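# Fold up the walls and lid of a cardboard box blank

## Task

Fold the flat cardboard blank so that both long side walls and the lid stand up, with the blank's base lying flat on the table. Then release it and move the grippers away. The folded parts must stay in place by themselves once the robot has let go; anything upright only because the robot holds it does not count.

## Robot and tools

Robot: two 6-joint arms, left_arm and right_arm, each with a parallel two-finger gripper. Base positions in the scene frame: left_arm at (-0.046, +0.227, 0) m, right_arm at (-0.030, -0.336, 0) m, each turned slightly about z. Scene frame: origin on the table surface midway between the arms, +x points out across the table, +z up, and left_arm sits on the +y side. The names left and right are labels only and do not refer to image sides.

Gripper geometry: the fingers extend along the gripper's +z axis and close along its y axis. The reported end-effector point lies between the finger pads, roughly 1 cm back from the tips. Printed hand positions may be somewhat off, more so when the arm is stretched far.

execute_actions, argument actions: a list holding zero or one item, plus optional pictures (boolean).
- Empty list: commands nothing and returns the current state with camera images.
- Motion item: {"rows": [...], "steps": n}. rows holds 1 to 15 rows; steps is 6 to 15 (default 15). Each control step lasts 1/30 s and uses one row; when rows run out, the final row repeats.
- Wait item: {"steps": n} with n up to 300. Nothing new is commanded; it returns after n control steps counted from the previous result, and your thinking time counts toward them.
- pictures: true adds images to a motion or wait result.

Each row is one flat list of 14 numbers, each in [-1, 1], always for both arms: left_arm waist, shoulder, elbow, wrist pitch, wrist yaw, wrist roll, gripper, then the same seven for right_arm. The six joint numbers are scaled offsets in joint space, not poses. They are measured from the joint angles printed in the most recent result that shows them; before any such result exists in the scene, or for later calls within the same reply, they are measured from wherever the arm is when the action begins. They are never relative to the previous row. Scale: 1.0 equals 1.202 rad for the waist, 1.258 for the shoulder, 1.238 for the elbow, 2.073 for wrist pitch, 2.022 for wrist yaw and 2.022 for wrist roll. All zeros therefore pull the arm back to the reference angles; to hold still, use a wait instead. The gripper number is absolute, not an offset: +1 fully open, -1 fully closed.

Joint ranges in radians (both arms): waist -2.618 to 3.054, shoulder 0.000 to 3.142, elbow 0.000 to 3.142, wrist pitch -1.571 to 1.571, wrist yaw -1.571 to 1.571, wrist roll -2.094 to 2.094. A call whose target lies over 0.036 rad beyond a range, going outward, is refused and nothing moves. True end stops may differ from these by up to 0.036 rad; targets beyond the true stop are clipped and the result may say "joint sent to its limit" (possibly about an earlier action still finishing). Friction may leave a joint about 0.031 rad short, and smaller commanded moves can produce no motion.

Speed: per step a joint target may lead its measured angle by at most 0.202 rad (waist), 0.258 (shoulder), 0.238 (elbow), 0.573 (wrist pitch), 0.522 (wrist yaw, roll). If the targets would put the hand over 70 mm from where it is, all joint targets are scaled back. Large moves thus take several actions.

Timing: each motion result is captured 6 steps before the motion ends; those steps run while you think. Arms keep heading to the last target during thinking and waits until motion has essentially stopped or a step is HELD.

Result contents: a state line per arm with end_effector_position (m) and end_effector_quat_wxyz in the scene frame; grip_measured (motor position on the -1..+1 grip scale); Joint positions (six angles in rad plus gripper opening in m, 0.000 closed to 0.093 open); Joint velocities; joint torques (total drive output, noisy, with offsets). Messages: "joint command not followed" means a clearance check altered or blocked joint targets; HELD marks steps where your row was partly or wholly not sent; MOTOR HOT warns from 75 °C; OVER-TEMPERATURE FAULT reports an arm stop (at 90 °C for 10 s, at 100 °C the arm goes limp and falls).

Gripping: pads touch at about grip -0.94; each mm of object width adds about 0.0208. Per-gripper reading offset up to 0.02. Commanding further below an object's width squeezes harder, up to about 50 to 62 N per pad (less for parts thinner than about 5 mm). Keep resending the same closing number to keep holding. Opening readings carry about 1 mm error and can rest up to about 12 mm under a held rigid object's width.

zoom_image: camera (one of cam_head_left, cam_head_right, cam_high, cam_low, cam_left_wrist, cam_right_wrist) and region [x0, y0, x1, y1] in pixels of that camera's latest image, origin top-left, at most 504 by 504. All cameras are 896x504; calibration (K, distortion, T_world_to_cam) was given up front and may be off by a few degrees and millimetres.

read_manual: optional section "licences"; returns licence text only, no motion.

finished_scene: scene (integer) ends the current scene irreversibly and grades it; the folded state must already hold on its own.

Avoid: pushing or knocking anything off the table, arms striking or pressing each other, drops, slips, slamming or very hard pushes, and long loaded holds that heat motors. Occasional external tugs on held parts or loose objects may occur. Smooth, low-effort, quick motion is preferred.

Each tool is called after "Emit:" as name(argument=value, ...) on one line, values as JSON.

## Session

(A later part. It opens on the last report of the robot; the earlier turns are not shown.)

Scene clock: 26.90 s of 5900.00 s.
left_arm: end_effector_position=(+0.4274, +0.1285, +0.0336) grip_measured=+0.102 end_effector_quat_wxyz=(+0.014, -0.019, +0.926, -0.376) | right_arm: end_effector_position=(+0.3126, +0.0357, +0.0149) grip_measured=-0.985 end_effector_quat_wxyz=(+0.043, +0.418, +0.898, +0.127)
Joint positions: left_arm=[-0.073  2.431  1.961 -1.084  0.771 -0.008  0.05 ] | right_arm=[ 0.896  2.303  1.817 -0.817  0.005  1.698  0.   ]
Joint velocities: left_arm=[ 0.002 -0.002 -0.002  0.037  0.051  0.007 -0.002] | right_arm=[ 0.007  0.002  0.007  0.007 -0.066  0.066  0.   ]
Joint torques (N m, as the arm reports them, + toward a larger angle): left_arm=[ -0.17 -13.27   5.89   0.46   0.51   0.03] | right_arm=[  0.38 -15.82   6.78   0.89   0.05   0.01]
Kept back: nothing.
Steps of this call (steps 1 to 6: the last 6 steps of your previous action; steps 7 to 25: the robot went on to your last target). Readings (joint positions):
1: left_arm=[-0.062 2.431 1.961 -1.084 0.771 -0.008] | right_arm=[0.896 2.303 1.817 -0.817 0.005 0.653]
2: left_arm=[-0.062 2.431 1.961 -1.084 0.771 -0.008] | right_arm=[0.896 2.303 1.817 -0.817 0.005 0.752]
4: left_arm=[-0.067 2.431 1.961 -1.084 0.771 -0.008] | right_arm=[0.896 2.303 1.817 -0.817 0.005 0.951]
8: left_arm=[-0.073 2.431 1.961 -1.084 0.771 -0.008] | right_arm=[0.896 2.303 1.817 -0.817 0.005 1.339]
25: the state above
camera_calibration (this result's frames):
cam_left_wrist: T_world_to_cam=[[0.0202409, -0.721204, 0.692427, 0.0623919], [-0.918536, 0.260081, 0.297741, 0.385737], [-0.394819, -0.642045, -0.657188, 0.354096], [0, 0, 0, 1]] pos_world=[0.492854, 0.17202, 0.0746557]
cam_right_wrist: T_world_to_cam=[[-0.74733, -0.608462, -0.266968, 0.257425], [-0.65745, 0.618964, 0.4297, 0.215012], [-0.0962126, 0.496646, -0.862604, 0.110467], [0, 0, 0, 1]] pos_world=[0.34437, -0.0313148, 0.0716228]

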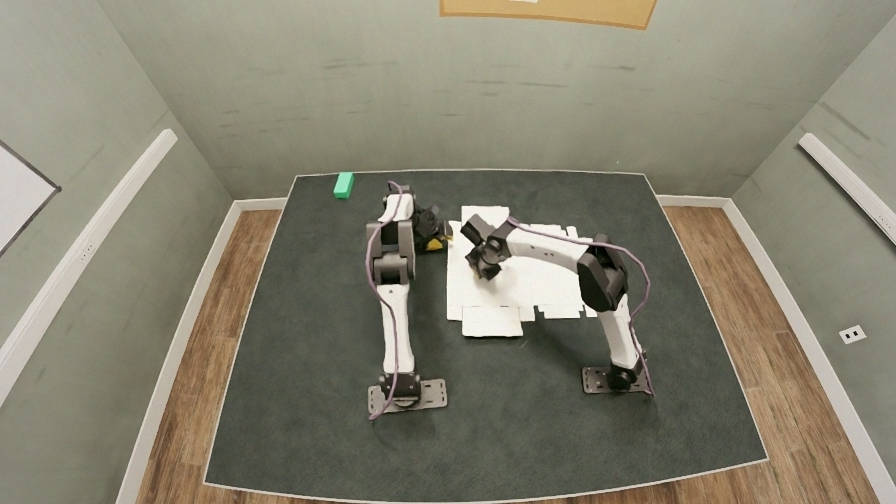

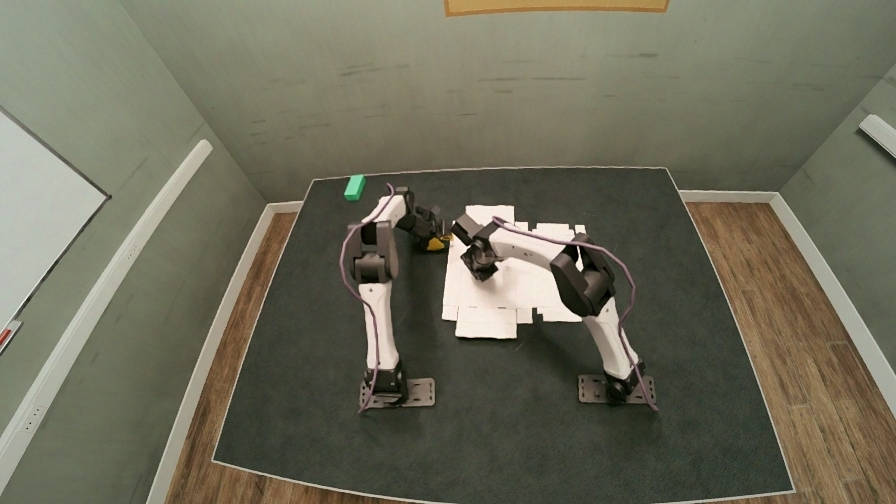

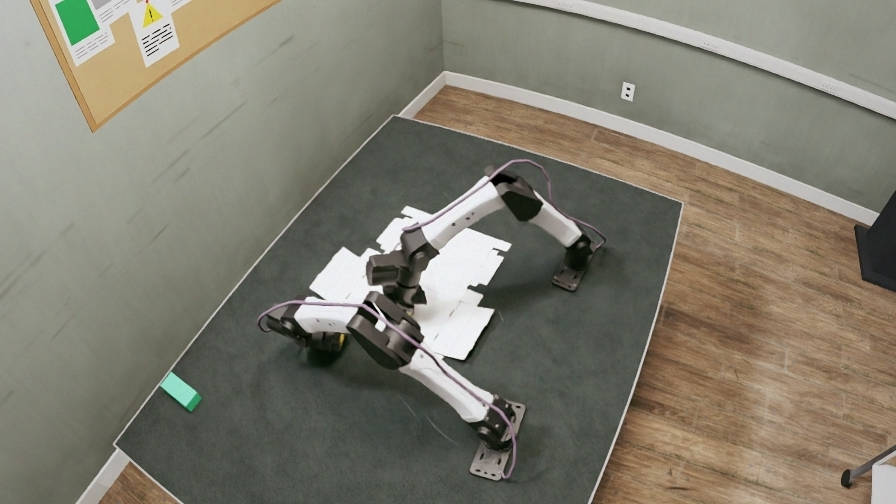

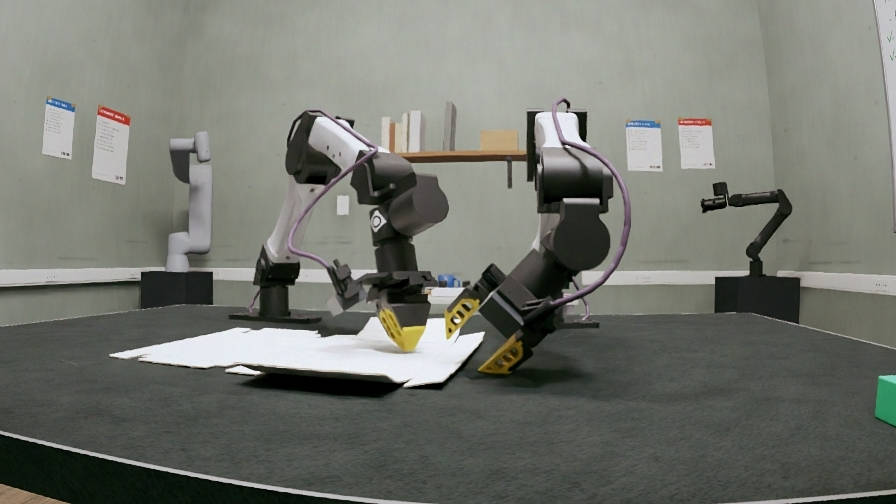

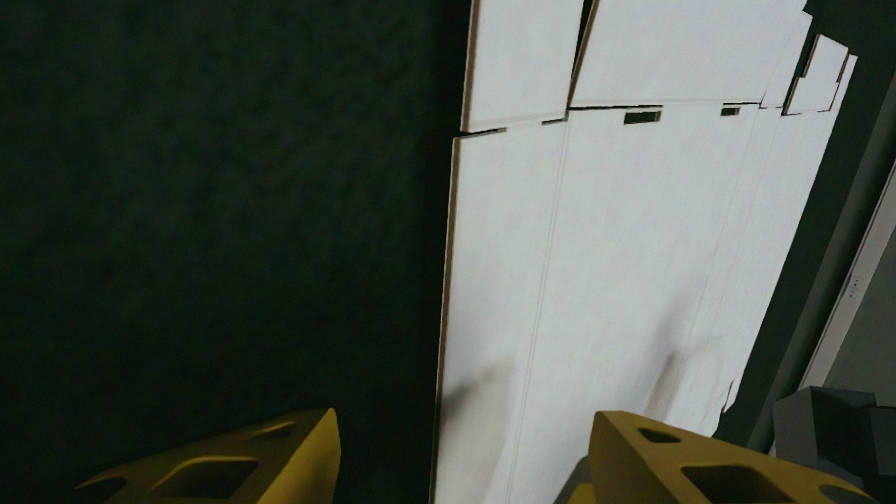

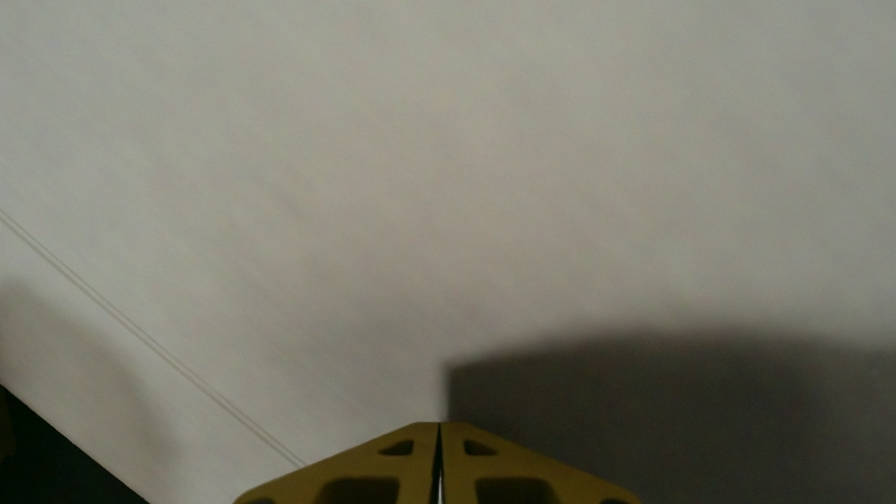

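Emit:
execute_actions(actions=[{"rows": [[-0.02,0,0,0,0,0,0.1, 0,0.02,0,0,0,0,-1],[-0.035,0,0,0,0,0,0.1, 0,0.03,0,0,0,0,-1],[-0.05,0,0,0,0,0,0.1, 0,0.035,0,0,0,0,-1],[-0.06,0,0,0,0,0,0.1, 0,0.035,0,0,0,0,-1],[-0.07,0,0,0,0,0,0.1, 0,0.035,0,0,0,0,-1],[-0.08,0,0,0,0,0,0.1, 0,0.035,0,0,0,0,-1],[-0.09,0,0,0,0,0,0.1, 0,0.035,0,0,0,0,-1],[-0.10,-0.01,0.02,-0.015,0,0,0.1, 0,0.035,0,0,0,0,-1],[-0.105,-0.02,0.035,-0.025,0,0,0.1, 0,0.035,0,0,0,0,-1],[-0.11,-0.027,0.047,-0.035,0,0,0.1, 0,0.035,0,0,0,0,-1],[-0.12,-0.032,0.057,-0.043,0,0,0.1, 0,0.035,0,0,0,0,-1],[-0.13,-0.032,0.057,-0.043,0,0,0.1, 0,0.035,0,0,0,0,-1]], "steps": 15}])

Emit:
execute_actions(actions=[{"steps": 10}], pictures=true)

Scene clock: 30.30 s of 5900.00 s.
left_arm: end_effector_position=(+0.4145, +0.0809, +0.0340) grip_measured=+0.102 end_effector_quat_wxyz=(-0.006, +0.028, +0.927, -0.374) | right_arm: end_effector_position=(+0.3122, +0.0351, +0.0090) grip_measured=-0.985 end_effector_quat_wxyz=(+0.041, +0.422, +0.897, +0.122)
Joint positions: left_arm=[-0.176  2.431  1.965 -1.09   0.767 -0.008  0.05 ] | right_arm=[ 0.896  2.315  1.817 -0.814  0.005  1.706  0.   ]
Joint velocities: left_arm=[-0.374 -0.012  0.12  -0.227 -0.183 -0.037  0.001] | right_arm=[-0.002 -0.002 -0.002  0.051  0.037  0.007  0.   ]
Joint torques (N m, as the arm reports them, + toward a larger angle): left_arm=[ -0.01 -15.1    8.26   0.31   0.69   0.03] | right_arm=[  0.38 -11.34   6.79   0.84   0.06  -0.19]
Steps of this call (steps 1 to 30: the robot went on to your last target; steps 31 to 90: nothing new was sent; then 0.10 s passed at rest; steps 91 to 99: the first 9 steps of this action). Readings (joint positions):
91: left_arm=[-0.075 2.431 1.961 -1.084 0.771 -0.008] | right_arm=[0.896 2.304 1.817 -0.817 0.005 1.706]
92: left_arm=[-0.078 2.431 1.961 -1.084 0.771 -0.008] | right_arm=[0.896 2.307 1.817 -0.817 0.005 1.706]
94: left_arm=[-0.097 2.431 1.961 -1.084 0.771 -0.008] | right_arm=[0.896 2.315 1.817 -0.816 0.005 1.706]
98: left_arm=[-0.162 2.431 1.961 -1.084 0.769 -0.008] | right_arm=[0.896 2.315 1.817 -0.815 0.005 1.706]
99: the state above

Scene clock: 30.63 s of 5900.00 s.
left_arm: end_effector_position=(+0.4124, +0.0663, +0.0413) grip_measured=+0.102 end_effector_quat_wxyz=(-0.008, +0.050, +0.933, -0.357) | right_arm: end_effector_position=(+0.3127, +0.0344, +0.0090) grip_measured=-0.985 end_effector_quat_wxyz=(+0.043, +0.422, +0.897, +0.121)
Joint positions: left_arm=[-0.217  2.427  2.004 -1.121  0.731 -0.008  0.05 ] | right_arm=[ 0.896  2.315  1.817 -0.815  0.01   1.706  0.   ]
Joint velocities: left_arm=[ 0.002 -0.012 -0.007 -0.037  0.022 -0.037  0.   ] | right_arm=[ 0.002  0.012 -0.022 -0.007 -0.051 -0.081  0.   ]
Joint torques (N m, as the arm reports them, + toward a larger angle): left_arm=[ -1.02 -15.96   8.05  -0.11   0.94   0.  ] | right_arm=[  0.42 -11.39   6.77   0.85   0.    -0.19]
Kept back: nothing.
Steps of this call (steps 1 to 6: the last 6 steps of your previous action; steps 7 to 10: the robot went on to your last target). Readings (joint positions):
1: left_arm=[-0.188 2.431 1.972 -1.099 0.764 -0.008] | right_arm=[0.896 2.315 1.817 -0.814 0.005 1.706]
2: left_arm=[-0.198 2.431 1.983 -1.110 0.761 -0.008] | right_arm=[0.896 2.315 1.817 -0.814 0.005 1.706]
4: left_arm=[-0.211 2.428 1.999 -1.119 0.750 -0.008] | right_arm=[0.896 2.315 1.817 -0.814 0.008 1.706]
8: left_arm=[-0.217 2.427 2.004 -1.121 0.732 -0.008] | right_arm=[0.896 2.315 1.817 -0.815 0.010 1.706]
10: the state above
camera_calibration (this result's frames):
cam_left_wrist: T_world_to_cam=[[-0.0914425, -0.743366, 0.662605, 0.061209], [-0.875988, 0.376494, 0.301492, 0.360424], [-0.473586, -0.552865, -0.685607, 0.341017], [0, 0, 0, 1]] pos_world=[0.482825, 0.0983392, 0.0845808]
cam_right_wrist: T_world_to_cam=[[-0.754155, -0.604205, -0.257266, 0.257058], [-0.649644, 0.629165, 0.426748, 0.215636], [-0.0959806, 0.488965, -0.867007, 0.106157], [0, 0, 0, 1]] pos_world=[0.344138, -0.0322622, 0.0661492]

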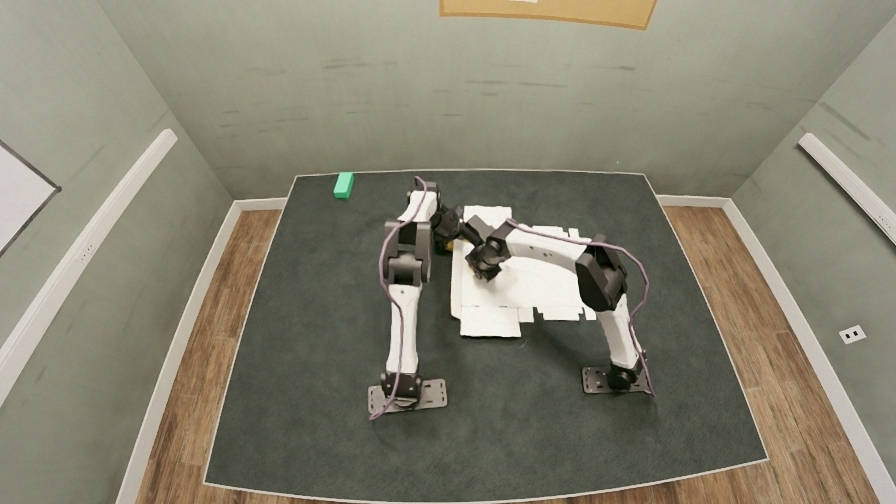

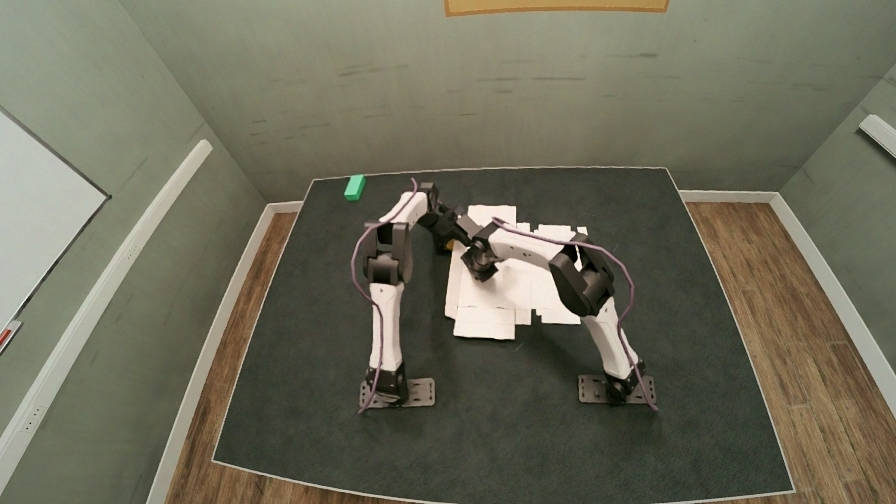

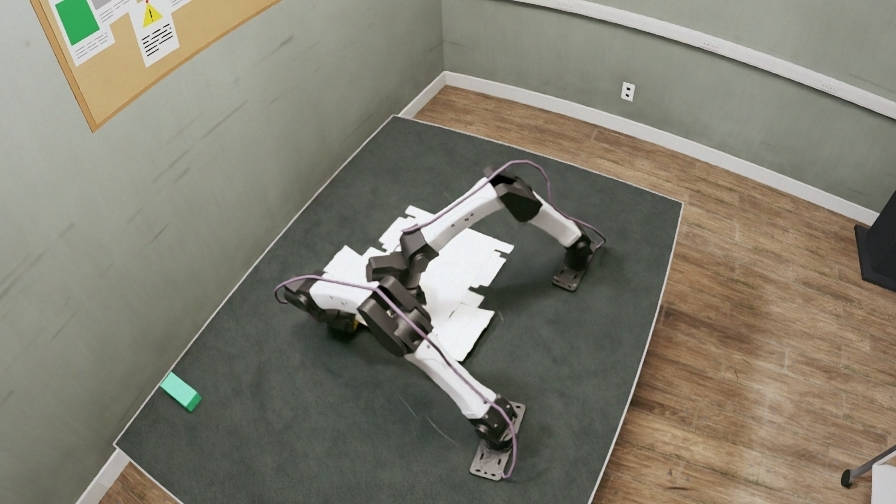

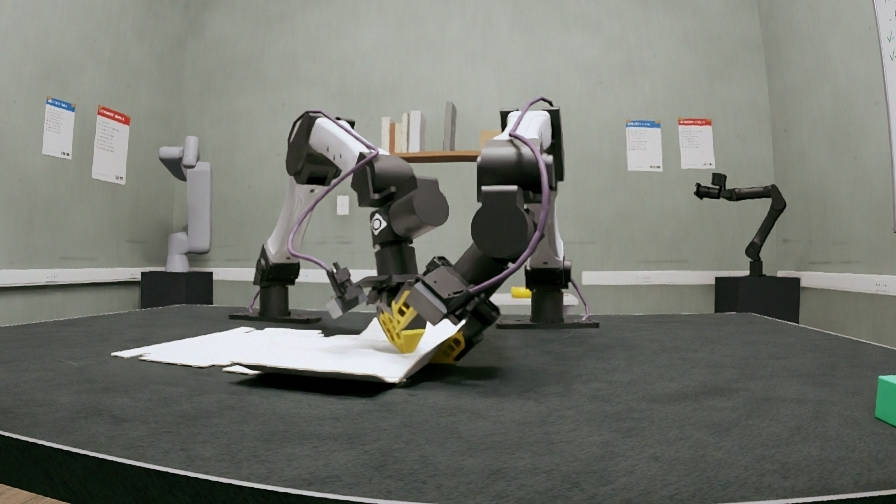

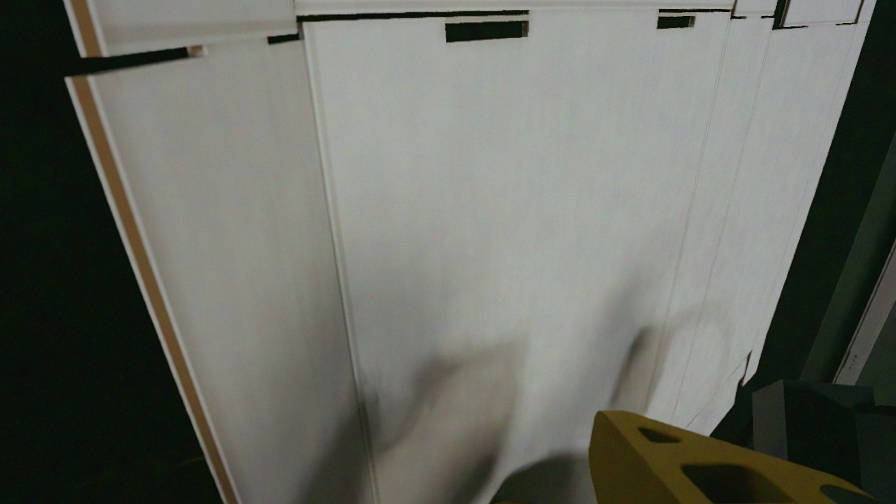

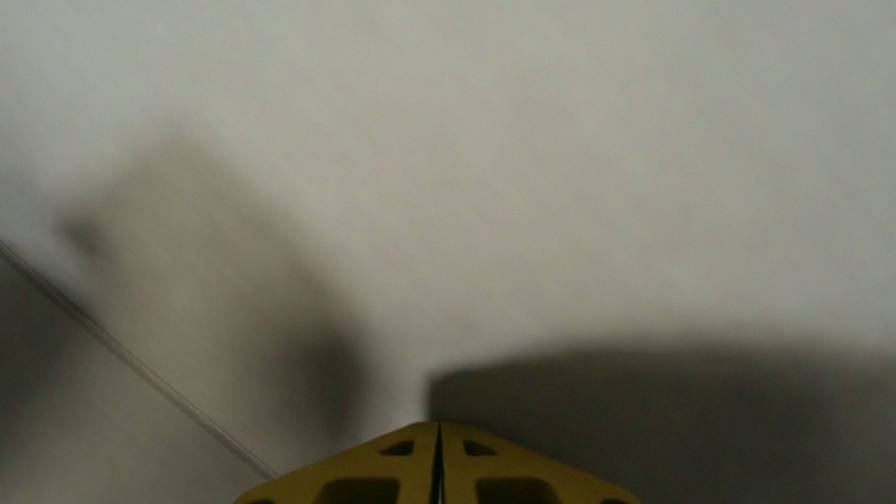

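Emit:
execute_actions(actions=[{"rows": [[0.04,0,0,0,0,0,0.1, 0,0,0,0,0,0,-1],[0.07,0,0,0,0,0,0.1, 0,-0.02,0.03,0,0,0,-1],[0.10,-0.01,0,0,0,0,0.1, 0,-0.04,0.06,0,0,0,-1],[0.12,-0.03,0,0,0.02,0,0.1, -0.03,-0.05,0.09,0,0,0,-1],[0.12,-0.05,0,0,0.03,0,0.1, -0.07,-0.05,0.11,0.01,0,0,-1],[0.12,-0.06,0,0,0.03,0,0.1, -0.11,-0.04,0.125,0.02,0,0,-1],[0.12,-0.06,0,0,0.03,0,0.1, -0.15,-0.03,0.13,0.03,0,0,-1],[0.12,-0.06,0,0,0.03,0,0.1, -0.19,-0.02,0.13,0.03,0,0,-1],[0.12,-0.06,0,0,0.03,0,0.1, -0.22,-0.01,0.13,0.03,0,0,-1],[0.12,-0.06,0,0,0.03,0,0.1, -0.255,0.0,0.13,0.03,0,0,-1],[0.12,-0.06,0,0,0.03,0,0.1, -0.26,0.02,0.13,0.03,0,0,-1]], "steps": 15}])

Emit:
execute_actions(actions=[{"steps": 15}])

Scene clock: 36.77 s of 5900.00 s.
left_arm: end_effector_position=(+0.4353, +0.1420, +0.0623) grip_measured=+0.102 end_effector_quat_wxyz=(+0.041, -0.021, +0.929, -0.368) | right_arm: end_effector_position=(+0.3794, +0.0226, +0.0587) grip_measured=-0.985 end_effector_quat_wxyz=(+0.075, +0.463, +0.861, +0.194)
Joint positions: left_arm=[-0.049  2.387  2.004 -1.121  0.756 -0.008  0.05 ] | right_arm=[ 0.789  2.297  1.934 -0.789  0.004  1.706  0.   ]
Joint velocities: left_arm=[ 0.252 -0.315 -0.012 -0.081  0.051 -0.007  0.001] | right_arm=[-1.018 -0.002  0.276  0.183 -0.051 -0.007  0.   ]
Joint torques (N m, as the arm reports them, + toward a larger angle): left_arm=[ -3.48 -14.39   6.07   0.56   0.75   0.01] | right_arm=[ -2.34 -14.06   7.96   0.93   0.12  -0.11]
Steps of this call (steps 1 to 30: the robot went on to your last target; steps 31 to 90: nothing new was sent; then 2.83 s passed at rest; steps 91 to 99: the first 9 steps of this action). Readings (joint positions):
91: left_arm=[-0.213 2.427 2.004 -1.121 0.728 -0.008] | right_arm=[0.896 2.313 1.817 -0.815 0.010 1.706]
92: left_arm=[-0.204 2.427 2.004 -1.121 0.728 -0.008] | right_arm=[0.896 2.311 1.820 -0.816 0.010 1.706]
94: left_arm=[-0.163 2.427 2.004 -1.121 0.734 -0.008] | right_arm=[0.894 2.306 1.847 -0.827 0.010 1.706]
98: left_arm=[-0.061 2.398 2.004 -1.121 0.753 -0.008] | right_arm=[0.823 2.297 1.923 -0.801 0.004 1.706]
99: the state above

Scene clock: 37.27 s of 5900.00 s.
left_arm: end_effector_position=(+0.4343, +0.1283, +0.0765) grip_measured=+0.102 end_effector_quat_wxyz=(+0.049, -0.005, +0.924, -0.379) | right_arm: end_effector_position=(+0.4534, -0.0657, +0.0463) grip_measured=-0.985 end_effector_quat_wxyz=(+0.103, +0.550, +0.808, +0.186)
Joint positions: left_arm=[-0.072  2.362  2.004 -1.121  0.78  -0.008  0.05 ] | right_arm=[ 0.584  2.34   1.955 -0.757  0.019  1.706  0.   ]
Joint velocities: left_arm=[ 0.002 -0.002  0.007 -0.037  0.037 -0.007  0.   ] | right_arm=[ 0.125  0.012  0.017  0.007 -0.125 -0.007  0.   ]
Joint torques (N m, as the arm reports them, + toward a larger angle): left_arm=[  0.03 -13.85   6.11   0.61   0.65   0.01] | right_arm=[ -0.29 -14.62   9.02   1.26   0.02  -0.1 ]
Kept back: nothing.
Steps of this call (steps 1 to 6: the last 6 steps of your previous action; steps 7 to 15: the robot went on to your last target). Readings (joint positions):
1: left_arm=[-0.044 2.377 2.004 -1.121 0.758 -0.008] | right_arm=[0.749 2.297 1.941 -0.779 0.003 1.706]
2: left_arm=[-0.045 2.370 2.004 -1.121 0.761 -0.008] | right_arm=[0.707 2.299 1.944 -0.773 0.003 1.706]
4: left_arm=[-0.054 2.362 2.004 -1.121 0.769 -0.008] | right_arm=[0.622 2.311 1.954 -0.762 0.005 1.706]
8: left_arm=[-0.071 2.362 2.004 -1.121 0.776 -0.008] | right_arm=[0.537 2.335 1.955 -0.757 0.019 1.706]
15: the state above

Emit:
execute_actions(actions=[{"rows": [[0,-0.03,-0.04,0.01,0,0,0.1, 0,0.02,0,0,0,0,-1],[0,-0.06,-0.09,0.02,0,0,0.1, 0,0.03,0,0,0,0,-1],[0,-0.09,-0.14,0.03,0,0,0.1, 0,0.04,0,0,0,0,-1],[0,-0.12,-0.19,0.04,0,0,0.1, 0,0.05,0,0,0,0,-1],[0,-0.15,-0.24,0.055,0,0,0.1, 0,0.06,0,0,0,0,-1],[0,-0.18,-0.29,0.07,0,0,0.1, 0,0.07,0,0,0,0,-1],[0,-0.21,-0.34,0.08,0,0,0.1, 0,0.08,0,0,0,0,-1],[0,-0.24,-0.39,0.09,0,0,0.1, 0,0.085,0,0,0,0,-1],[0,-0.27,-0.44,0.10,0,0,0.1, 0,0.085,0,0,0,0,-1],[0,-0.29,-0.49,0.11,0,0,0.1, 0,0.085,0,0,0,0,-1],[0,-0.31,-0.54,0.12,0,0,0.1, 0,0.085,0,0,0,0,-1],[0,-0.33,-0.58,0.13,0,0,0.1, 0,0.085,0,0,0,0,-1],[0,-0.345,-0.62,0.14,0,0,0.1, 0,0.085,0,0,0,0,-1],[0,-0.35,-0.65,0.15,0,0,0.1, 0,0.085,0,0,0,0,-1],[0.017,-0.35,-0.67,0.152,0,0,0.1, 0,0.085,0,0,0,0,-1]], "steps": 15}])

Emit:
execute_actions(actions=[{"steps": 20}], pictures=true)

Scene clock: 38.70 s of 5900.00 s.
left_arm: end_effector_position=(+0.3612, +0.1253, +0.0733) grip_measured=+0.102 end_effector_quat_wxyz=(+0.021, -0.017, +0.925, -0.380) | right_arm: end_effector_position=(+0.4478, -0.0662, +0.0108) grip_measured=-0.985 end_effector_quat_wxyz=(+0.088, +0.551, +0.814, +0.158)
Joint positions: left_arm=[-0.072  2.109  1.574 -1.005  0.78  -0.008  0.05 ] | right_arm=[ 0.588  2.408  1.957 -0.756  0.017  1.706  0.   ]
Joint velocities: left_arm=[-0.007 -1.15  -1.731  0.432  0.095  0.022  0.   ] | right_arm=[-0.012 -0.081  0.012  0.183  0.022 -0.037  0.   ]
Joint torques (N m, as the arm reports them, + toward a larger angle): left_arm=[  0.18 -12.1    5.13   0.58   0.51   0.01] | right_arm=[  0.14 -11.18   6.89   0.8    0.08  -0.12]
Steps of this call (steps 1 to 15: the robot went on to your last target; steps 16 to 34: nothing new was sent; steps 35 to 43: the first 9 steps of this action). Readings (joint positions):
35: left_arm=[-0.072 2.359 1.998 -1.117 0.780 -0.008] | right_arm=[0.588 2.341 1.955 -0.757 0.017 1.706]
36: left_arm=[-0.072 2.347 1.974 -1.105 0.780 -0.008] | right_arm=[0.588 2.344 1.955 -0.757 0.017 1.706]
38: left_arm=[-0.072 2.296 1.878 -1.080 0.780 -0.008] | right_arm=[0.588 2.358 1.955 -0.757 0.017 1.706]
42: left_arm=[-0.072 2.149 1.635 -1.022 0.780 -0.008] | right_arm=[0.588 2.412 1.955 -0.756 0.017 1.706]
43: the state above

Scene clock: 39.37 s of 5900.00 s.
left_arm: end_effector_position=(+0.2924, +0.1272, +0.0433) grip_measured=+0.102 end_effector_quat_wxyz=(+0.005, -0.031, +0.924, -0.380) | right_arm: end_effector_position=(+0.4493, -0.0654, +0.0092) grip_measured=-0.985 end_effector_quat_wxyz=(+0.089, +0.551, +0.814, +0.160)
Joint positions: left_arm=[-0.058  1.935  1.185 -0.83   0.78  -0.008  0.05 ] | right_arm=[ 0.588  2.413  1.957 -0.747  0.017  1.706  0.   ]
Joint velocities: left_arm=[ 0.022 -0.007 -0.007  0.037  0.051 -0.007  0.   ] | right_arm=[ 0.007 -0.017  0.012  0.051 -0.037  0.037  0.   ]
Joint torques (N m, as the arm reports them, + toward a larger angle): left_arm=[ 0.7  -9.94  4.48  0.64  0.53  0.  ] | right_arm=[  0.11 -12.1    6.86   0.98   0.08  -0.11]
Kept back: nothing.
Steps of this call (steps 1 to 6: the last 6 steps of your previous action; steps 7 to 20: the robot went on to your last target). Readings (joint positions):
1: left_arm=[-0.072 2.070 1.514 -0.986 0.780 -0.008] | right_arm=[0.588 2.408 1.957 -0.750 0.017 1.706]
2: left_arm=[-0.072 2.033 1.455 -0.967 0.780 -0.008] | right_arm=[0.588 2.413 1.957 -0.750 0.017 1.706]
4: left_arm=[-0.072 1.972 1.344 -0.931 0.780 -0.008] | right_arm=[0.588 2.413 1.957 -0.748 0.017 1.706]
8: left_arm=[-0.065 1.935 1.203 -0.885 0.780 -0.008] | right_arm=[0.588 2.413 1.957 -0.747 0.017 1.706]
20: the state above
camera_calibration (this result's frames):
cam_left_wrist: T_world_to_cam=[[0.0494401, -0.713962, 0.698437, 0.0477348], [-0.914304, 0.249107, 0.319365, 0.258404], [-0.402, -0.654373, -0.640462, 0.309293], [0, 0, 0, 1]] pos_world=[0.358236, 0.172104, 0.0822257]
cam_right_wrist: T_world_to_cam=[[-0.871945, -0.329877, -0.361792, 0.371661], [-0.46845, 0.776963, 0.420574, 0.295369], [0.142361, 0.536199, -0.832, 0.0639447], [0, 0, 0, 1]] pos_world=[0.45333, -0.141175, 0.0634416]

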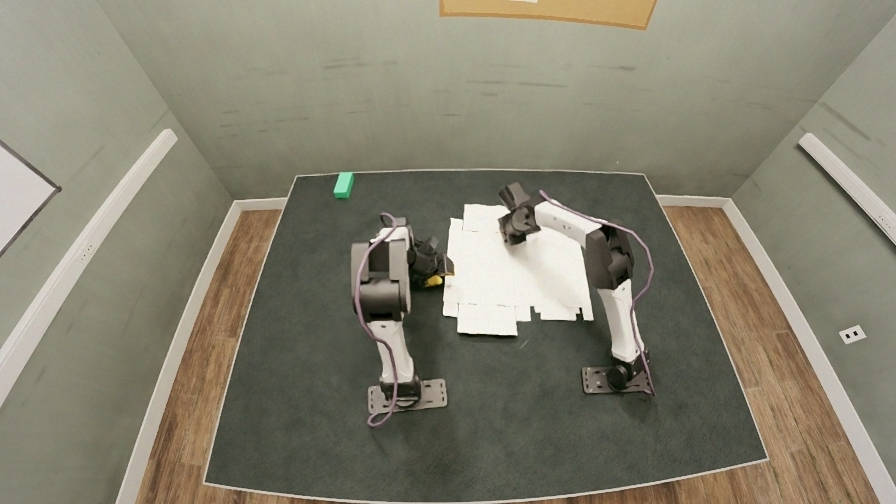

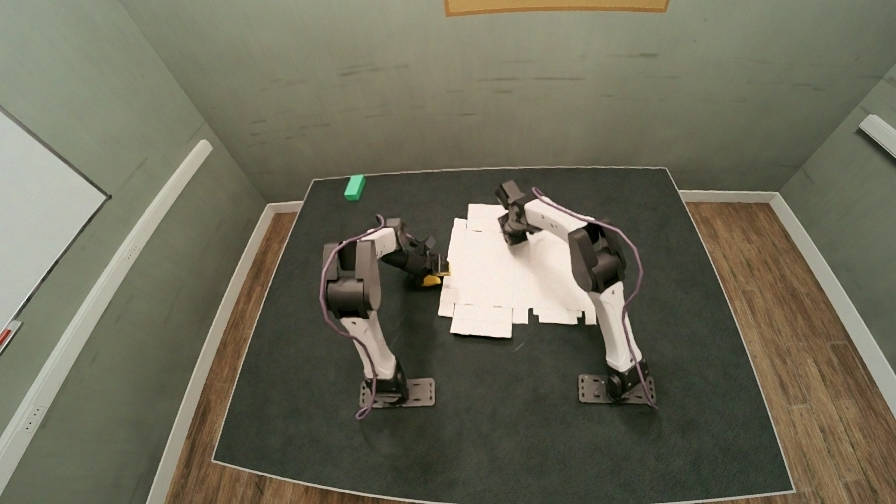

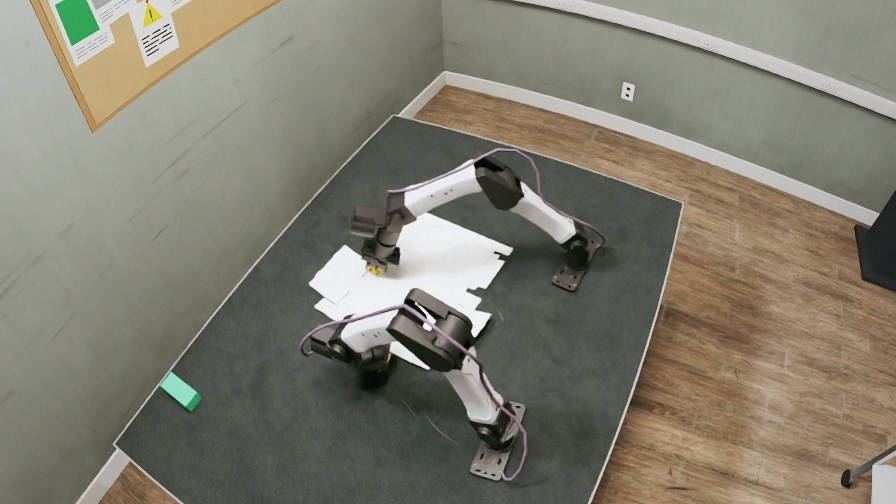

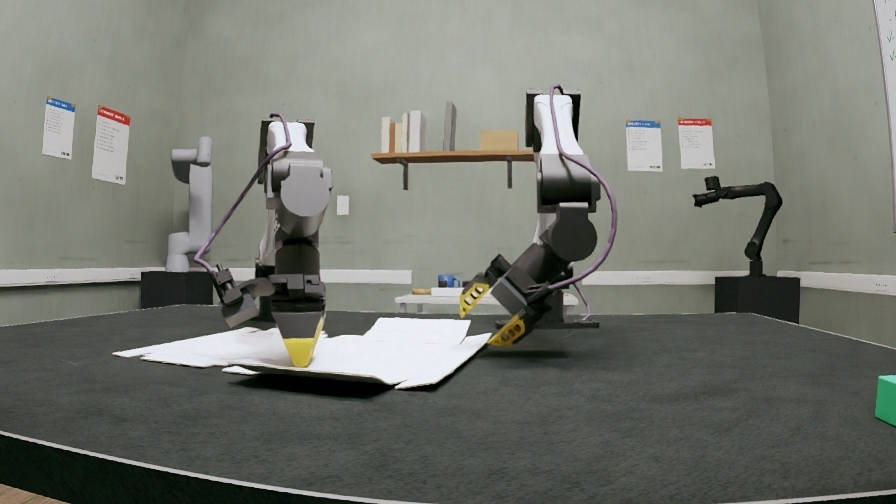

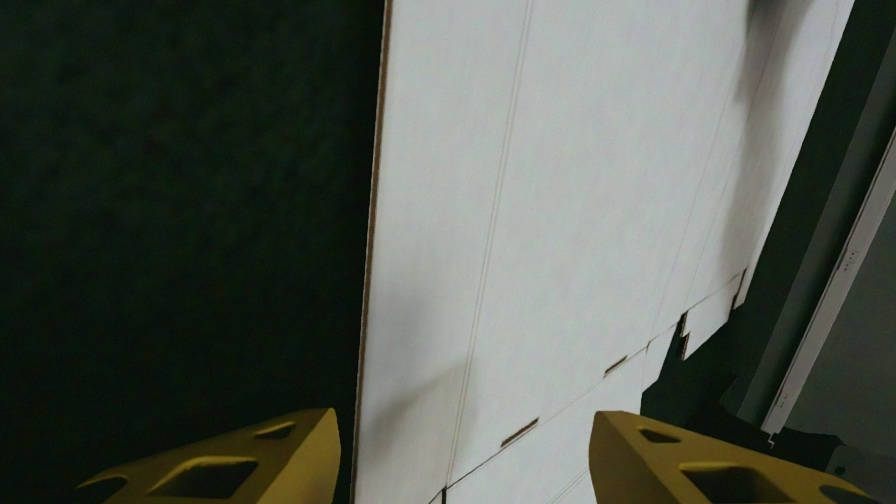

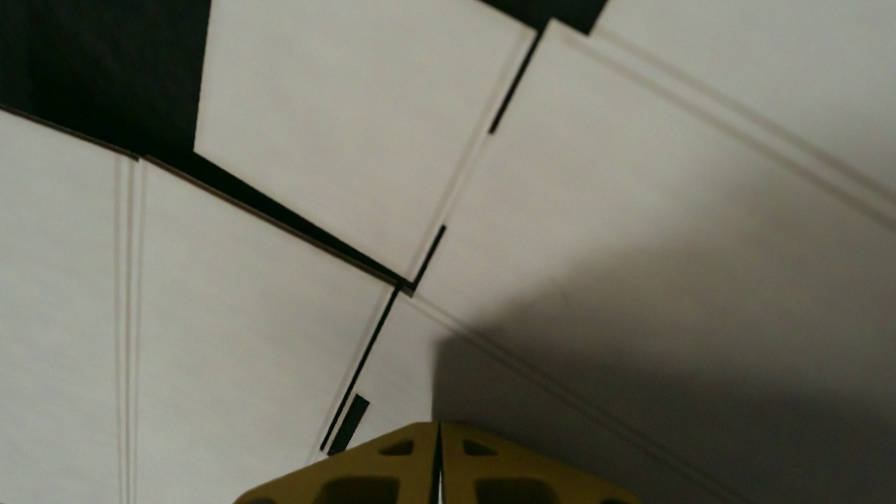

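Emit:
execute_actions(actions=[])

Scene clock: 40.93 s of 5900.00 s.
left_arm: end_effector_position=(+0.2932, +0.1273, +0.0433) grip_measured=+0.102 end_effector_quat_wxyz=(+0.007, -0.030, +0.924, -0.380) | right_arm: end_effector_position=(+0.4493, -0.0654, +0.0092) grip_measured=-0.985 end_effector_quat_wxyz=(+0.089, +0.551, +0.814, +0.160)
Joint positions: left_arm=[-0.058  1.935  1.185 -0.826  0.78  -0.008  0.05 ] | right_arm=[ 0.588  2.413  1.957 -0.747  0.017  1.706  0.   ]
Joint velocities: left_arm=[-0.007  0.017 -0.007  0.007 -0.037  0.007  0.   ] | right_arm=[-0.012 -0.022 -0.007 -0.037  0.022  0.007  0.   ]
Joint torques (N m, as the arm reports them, + toward a larger angle): left_arm=[ 0.66 -9.89  4.47  0.6   0.51  0.  ] | right_arm=[  0.13 -12.08   6.86   0.99   0.08  -0.1 ]
Kept back: nothing.
Steps of this call (steps 1 to 30: the robot went on to your last target; steps 31 to 47: nothing new was sent). Readings (joint positions):
1: left_arm=[-0.058 1.935 1.185 -0.829 0.780 -0.008] | right_arm=[0.588 2.413 1.957 -0.747 0.017 1.706]
2: left_arm=[-0.058 1.935 1.185 -0.828 0.780 -0.008] | right_arm=[0.588 2.413 1.957 -0.747 0.017 1.706]
4: left_arm=[-0.058 1.935 1.185 -0.827 0.780 -0.008] | right_arm=[0.588 2.413 1.957 -0.747 0.017 1.706]
8: left_arm=[-0.058 1.935 1.185 -0.826 0.780 -0.008] | right_arm=[0.588 2.413 1.957 -0.747 0.017 1.706]
47: the state above
All arms were judged still, so your last target was given up. Only a new action makes them travel on or press farther. Fingers that are still opening or closing keep moving.
camera_calibration (this result's frames):
cam_left_wrist: T_world_to_cam=[[0.0465136, -0.714123, 0.698473, 0.0486076], [-0.915634, 0.249034, 0.315589, 0.2597], [-0.399313, -0.654225, -0.642292, 0.308917], [0, 0, 0, 1]] pos_world=[0.358884, 0.172139, 0.0825058]
cam_right_wrist: T_world_to_cam=[[-0.871945, -0.329877, -0.361792, 0.371661], [-0.46845, 0.776963, 0.420574, 0.295369], [0.142361, 0.536199, -0.832, 0.0639447], [0, 0, 0, 1]] pos_world=[0.45333, -0.141175, 0.0634416]

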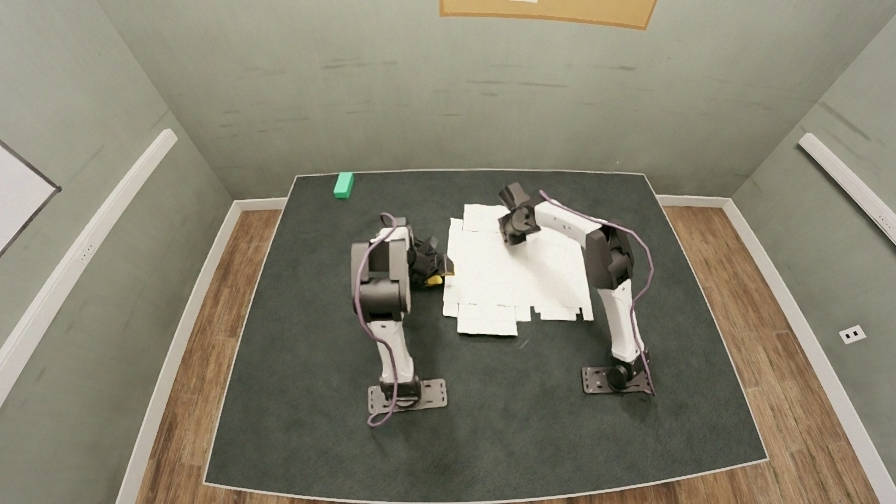

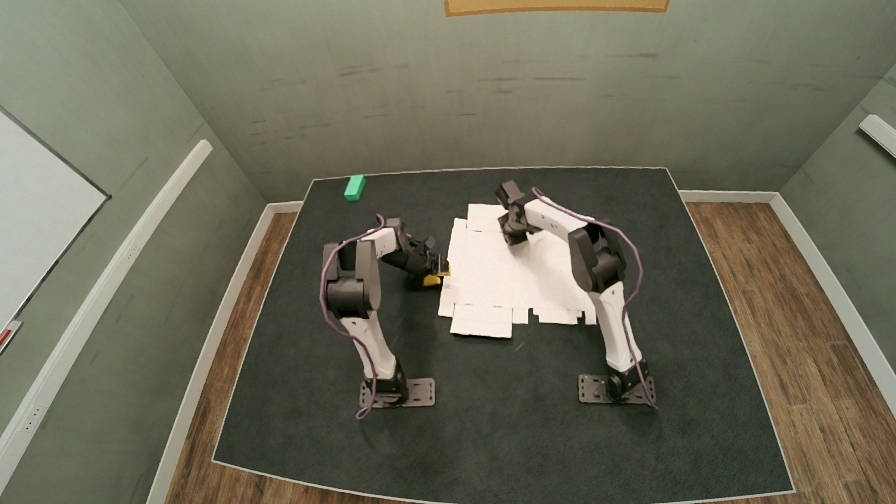

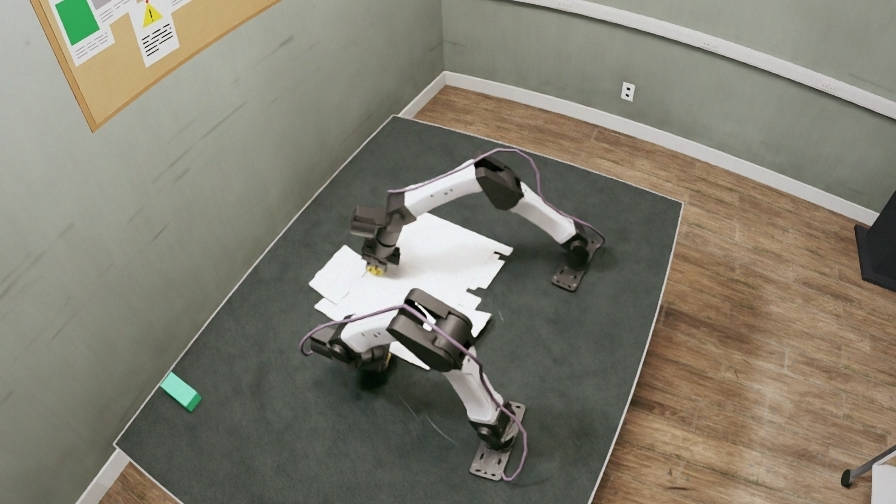

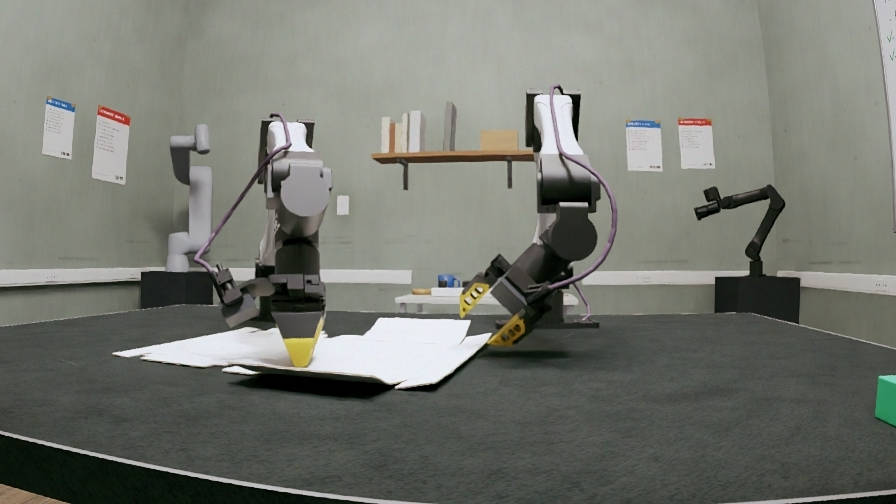

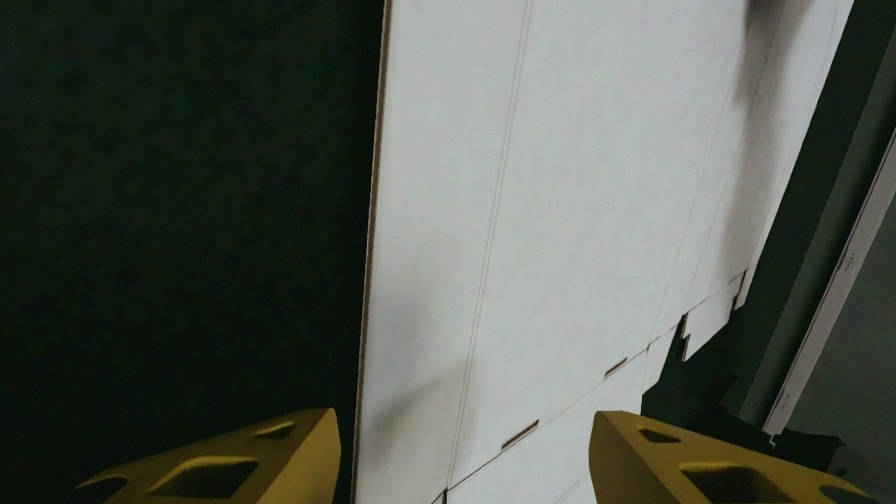

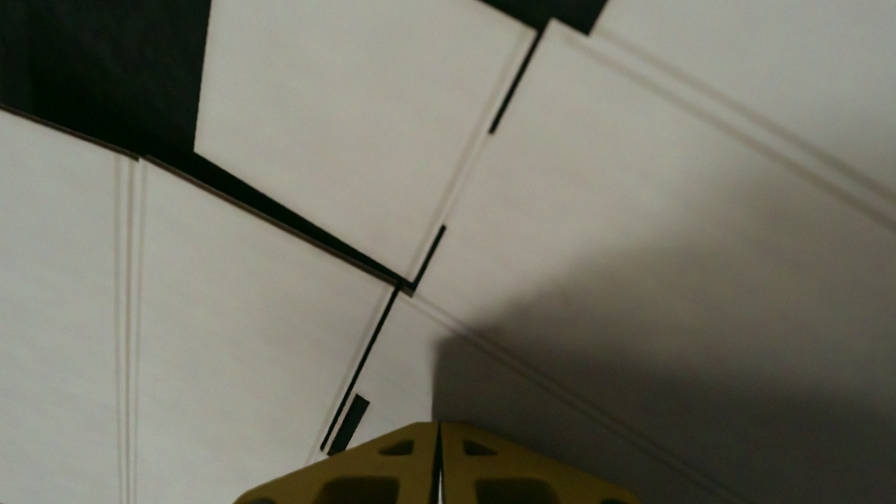

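Emit:
execute_actions(actions=[{"rows": [[0,0.04,0,0,0,0,0.1, 0,0.025,0,0,0,0,-1]], "steps": 12}])

Scene clock: 47.77 s of 5900.00 s.
left_arm: end_effector_position=(+0.2906, +0.1271, +0.0323) grip_measured=+0.102 end_effector_quat_wxyz=(-0.009, -0.037, +0.924, -0.380) | right_arm: end_effector_position=(+0.4493, -0.0654, +0.0092) grip_measured=-0.985 end_effector_quat_wxyz=(+0.089, +0.551, +0.814, +0.160)
Joint positions: left_arm=[-0.058  1.97   1.185 -0.825  0.78  -0.008  0.05 ] | right_arm=[ 0.588  2.413  1.957 -0.747  0.017  1.706  0.   ]
Joint velocities: left_arm=[-0.002  0.085 -0.007 -0.051  0.022 -0.051 -0.   ] | right_arm=[ 0.017  0.002 -0.007 -0.007  0.037  0.007  0.   ]
Joint torques (N m, as the arm reports them, + toward a larger angle): left_arm=[ 0.09 -8.21  5.09  0.33  0.51  0.01] | right_arm=[  0.38 -12.33   7.01   1.11   0.07  -0.1 ]
Steps of this call (steps 1 to 90: nothing new was sent; then 3.63 s passed at rest; steps 91 to 96: the first 6 steps of this action). Readings (joint positions):
91: left_arm=[-0.058 1.938 1.185 -0.826 0.780 -0.008] | right_arm=[0.588 2.413 1.957 -0.747 0.017 1.706]
92: left_arm=[-0.058 1.944 1.185 -0.825 0.780 -0.008] | right_arm=[0.588 2.413 1.957 -0.747 0.017 1.706]
94: left_arm=[-0.058 1.959 1.185 -0.825 0.780 -0.008] | right_arm=[0.588 2.413 1.957 -0.747 0.017 1.706]
96: the state above

Emit:
execute_actions(actions=[{"rows": [[0,-0.028,0,0,0,0,0.1, 0,0.025,0,0,0,0,-1],[0,-0.028,0,0,0,0,0.1, 0,0.025,0,0,0,0,-1],[0,-0.028,0,0,0,0,0.1, 0,0.025,0,0,0,0,-1],[-0.02,-0.028,0,0,0,0,0.1, 0,0.025,0,0,0,0,-1],[-0.035,-0.028,0,0,0,0,0.1, 0,0.025,0,0,0,0,-1],[-0.05,-0.028,0,0,0,0,0.1, 0,0.025,0,0,0,0,-1],[-0.065,-0.028,0,0,0,0,0.1, 0,0.025,0,0,0,0,-1],[-0.08,-0.028,0,0,0,0,0.1, 0,0.025,0,0,0,0,-1],[-0.095,-0.028,0,0,0,0,0.1, 0,0.025,0,0,0,0,-1],[-0.11,-0.028,0,0,0,0,0.1, 0,0.025,0,0,0,0,-1],[-0.125,-0.028,0,0,0,0,0.1, 0,0.025,0,0,0,0,-1],[-0.13,-0.028,0,0,0,0,0.1, 0,0.025,0,0,0,0,-1]], "steps": 15, "pictures": true}])



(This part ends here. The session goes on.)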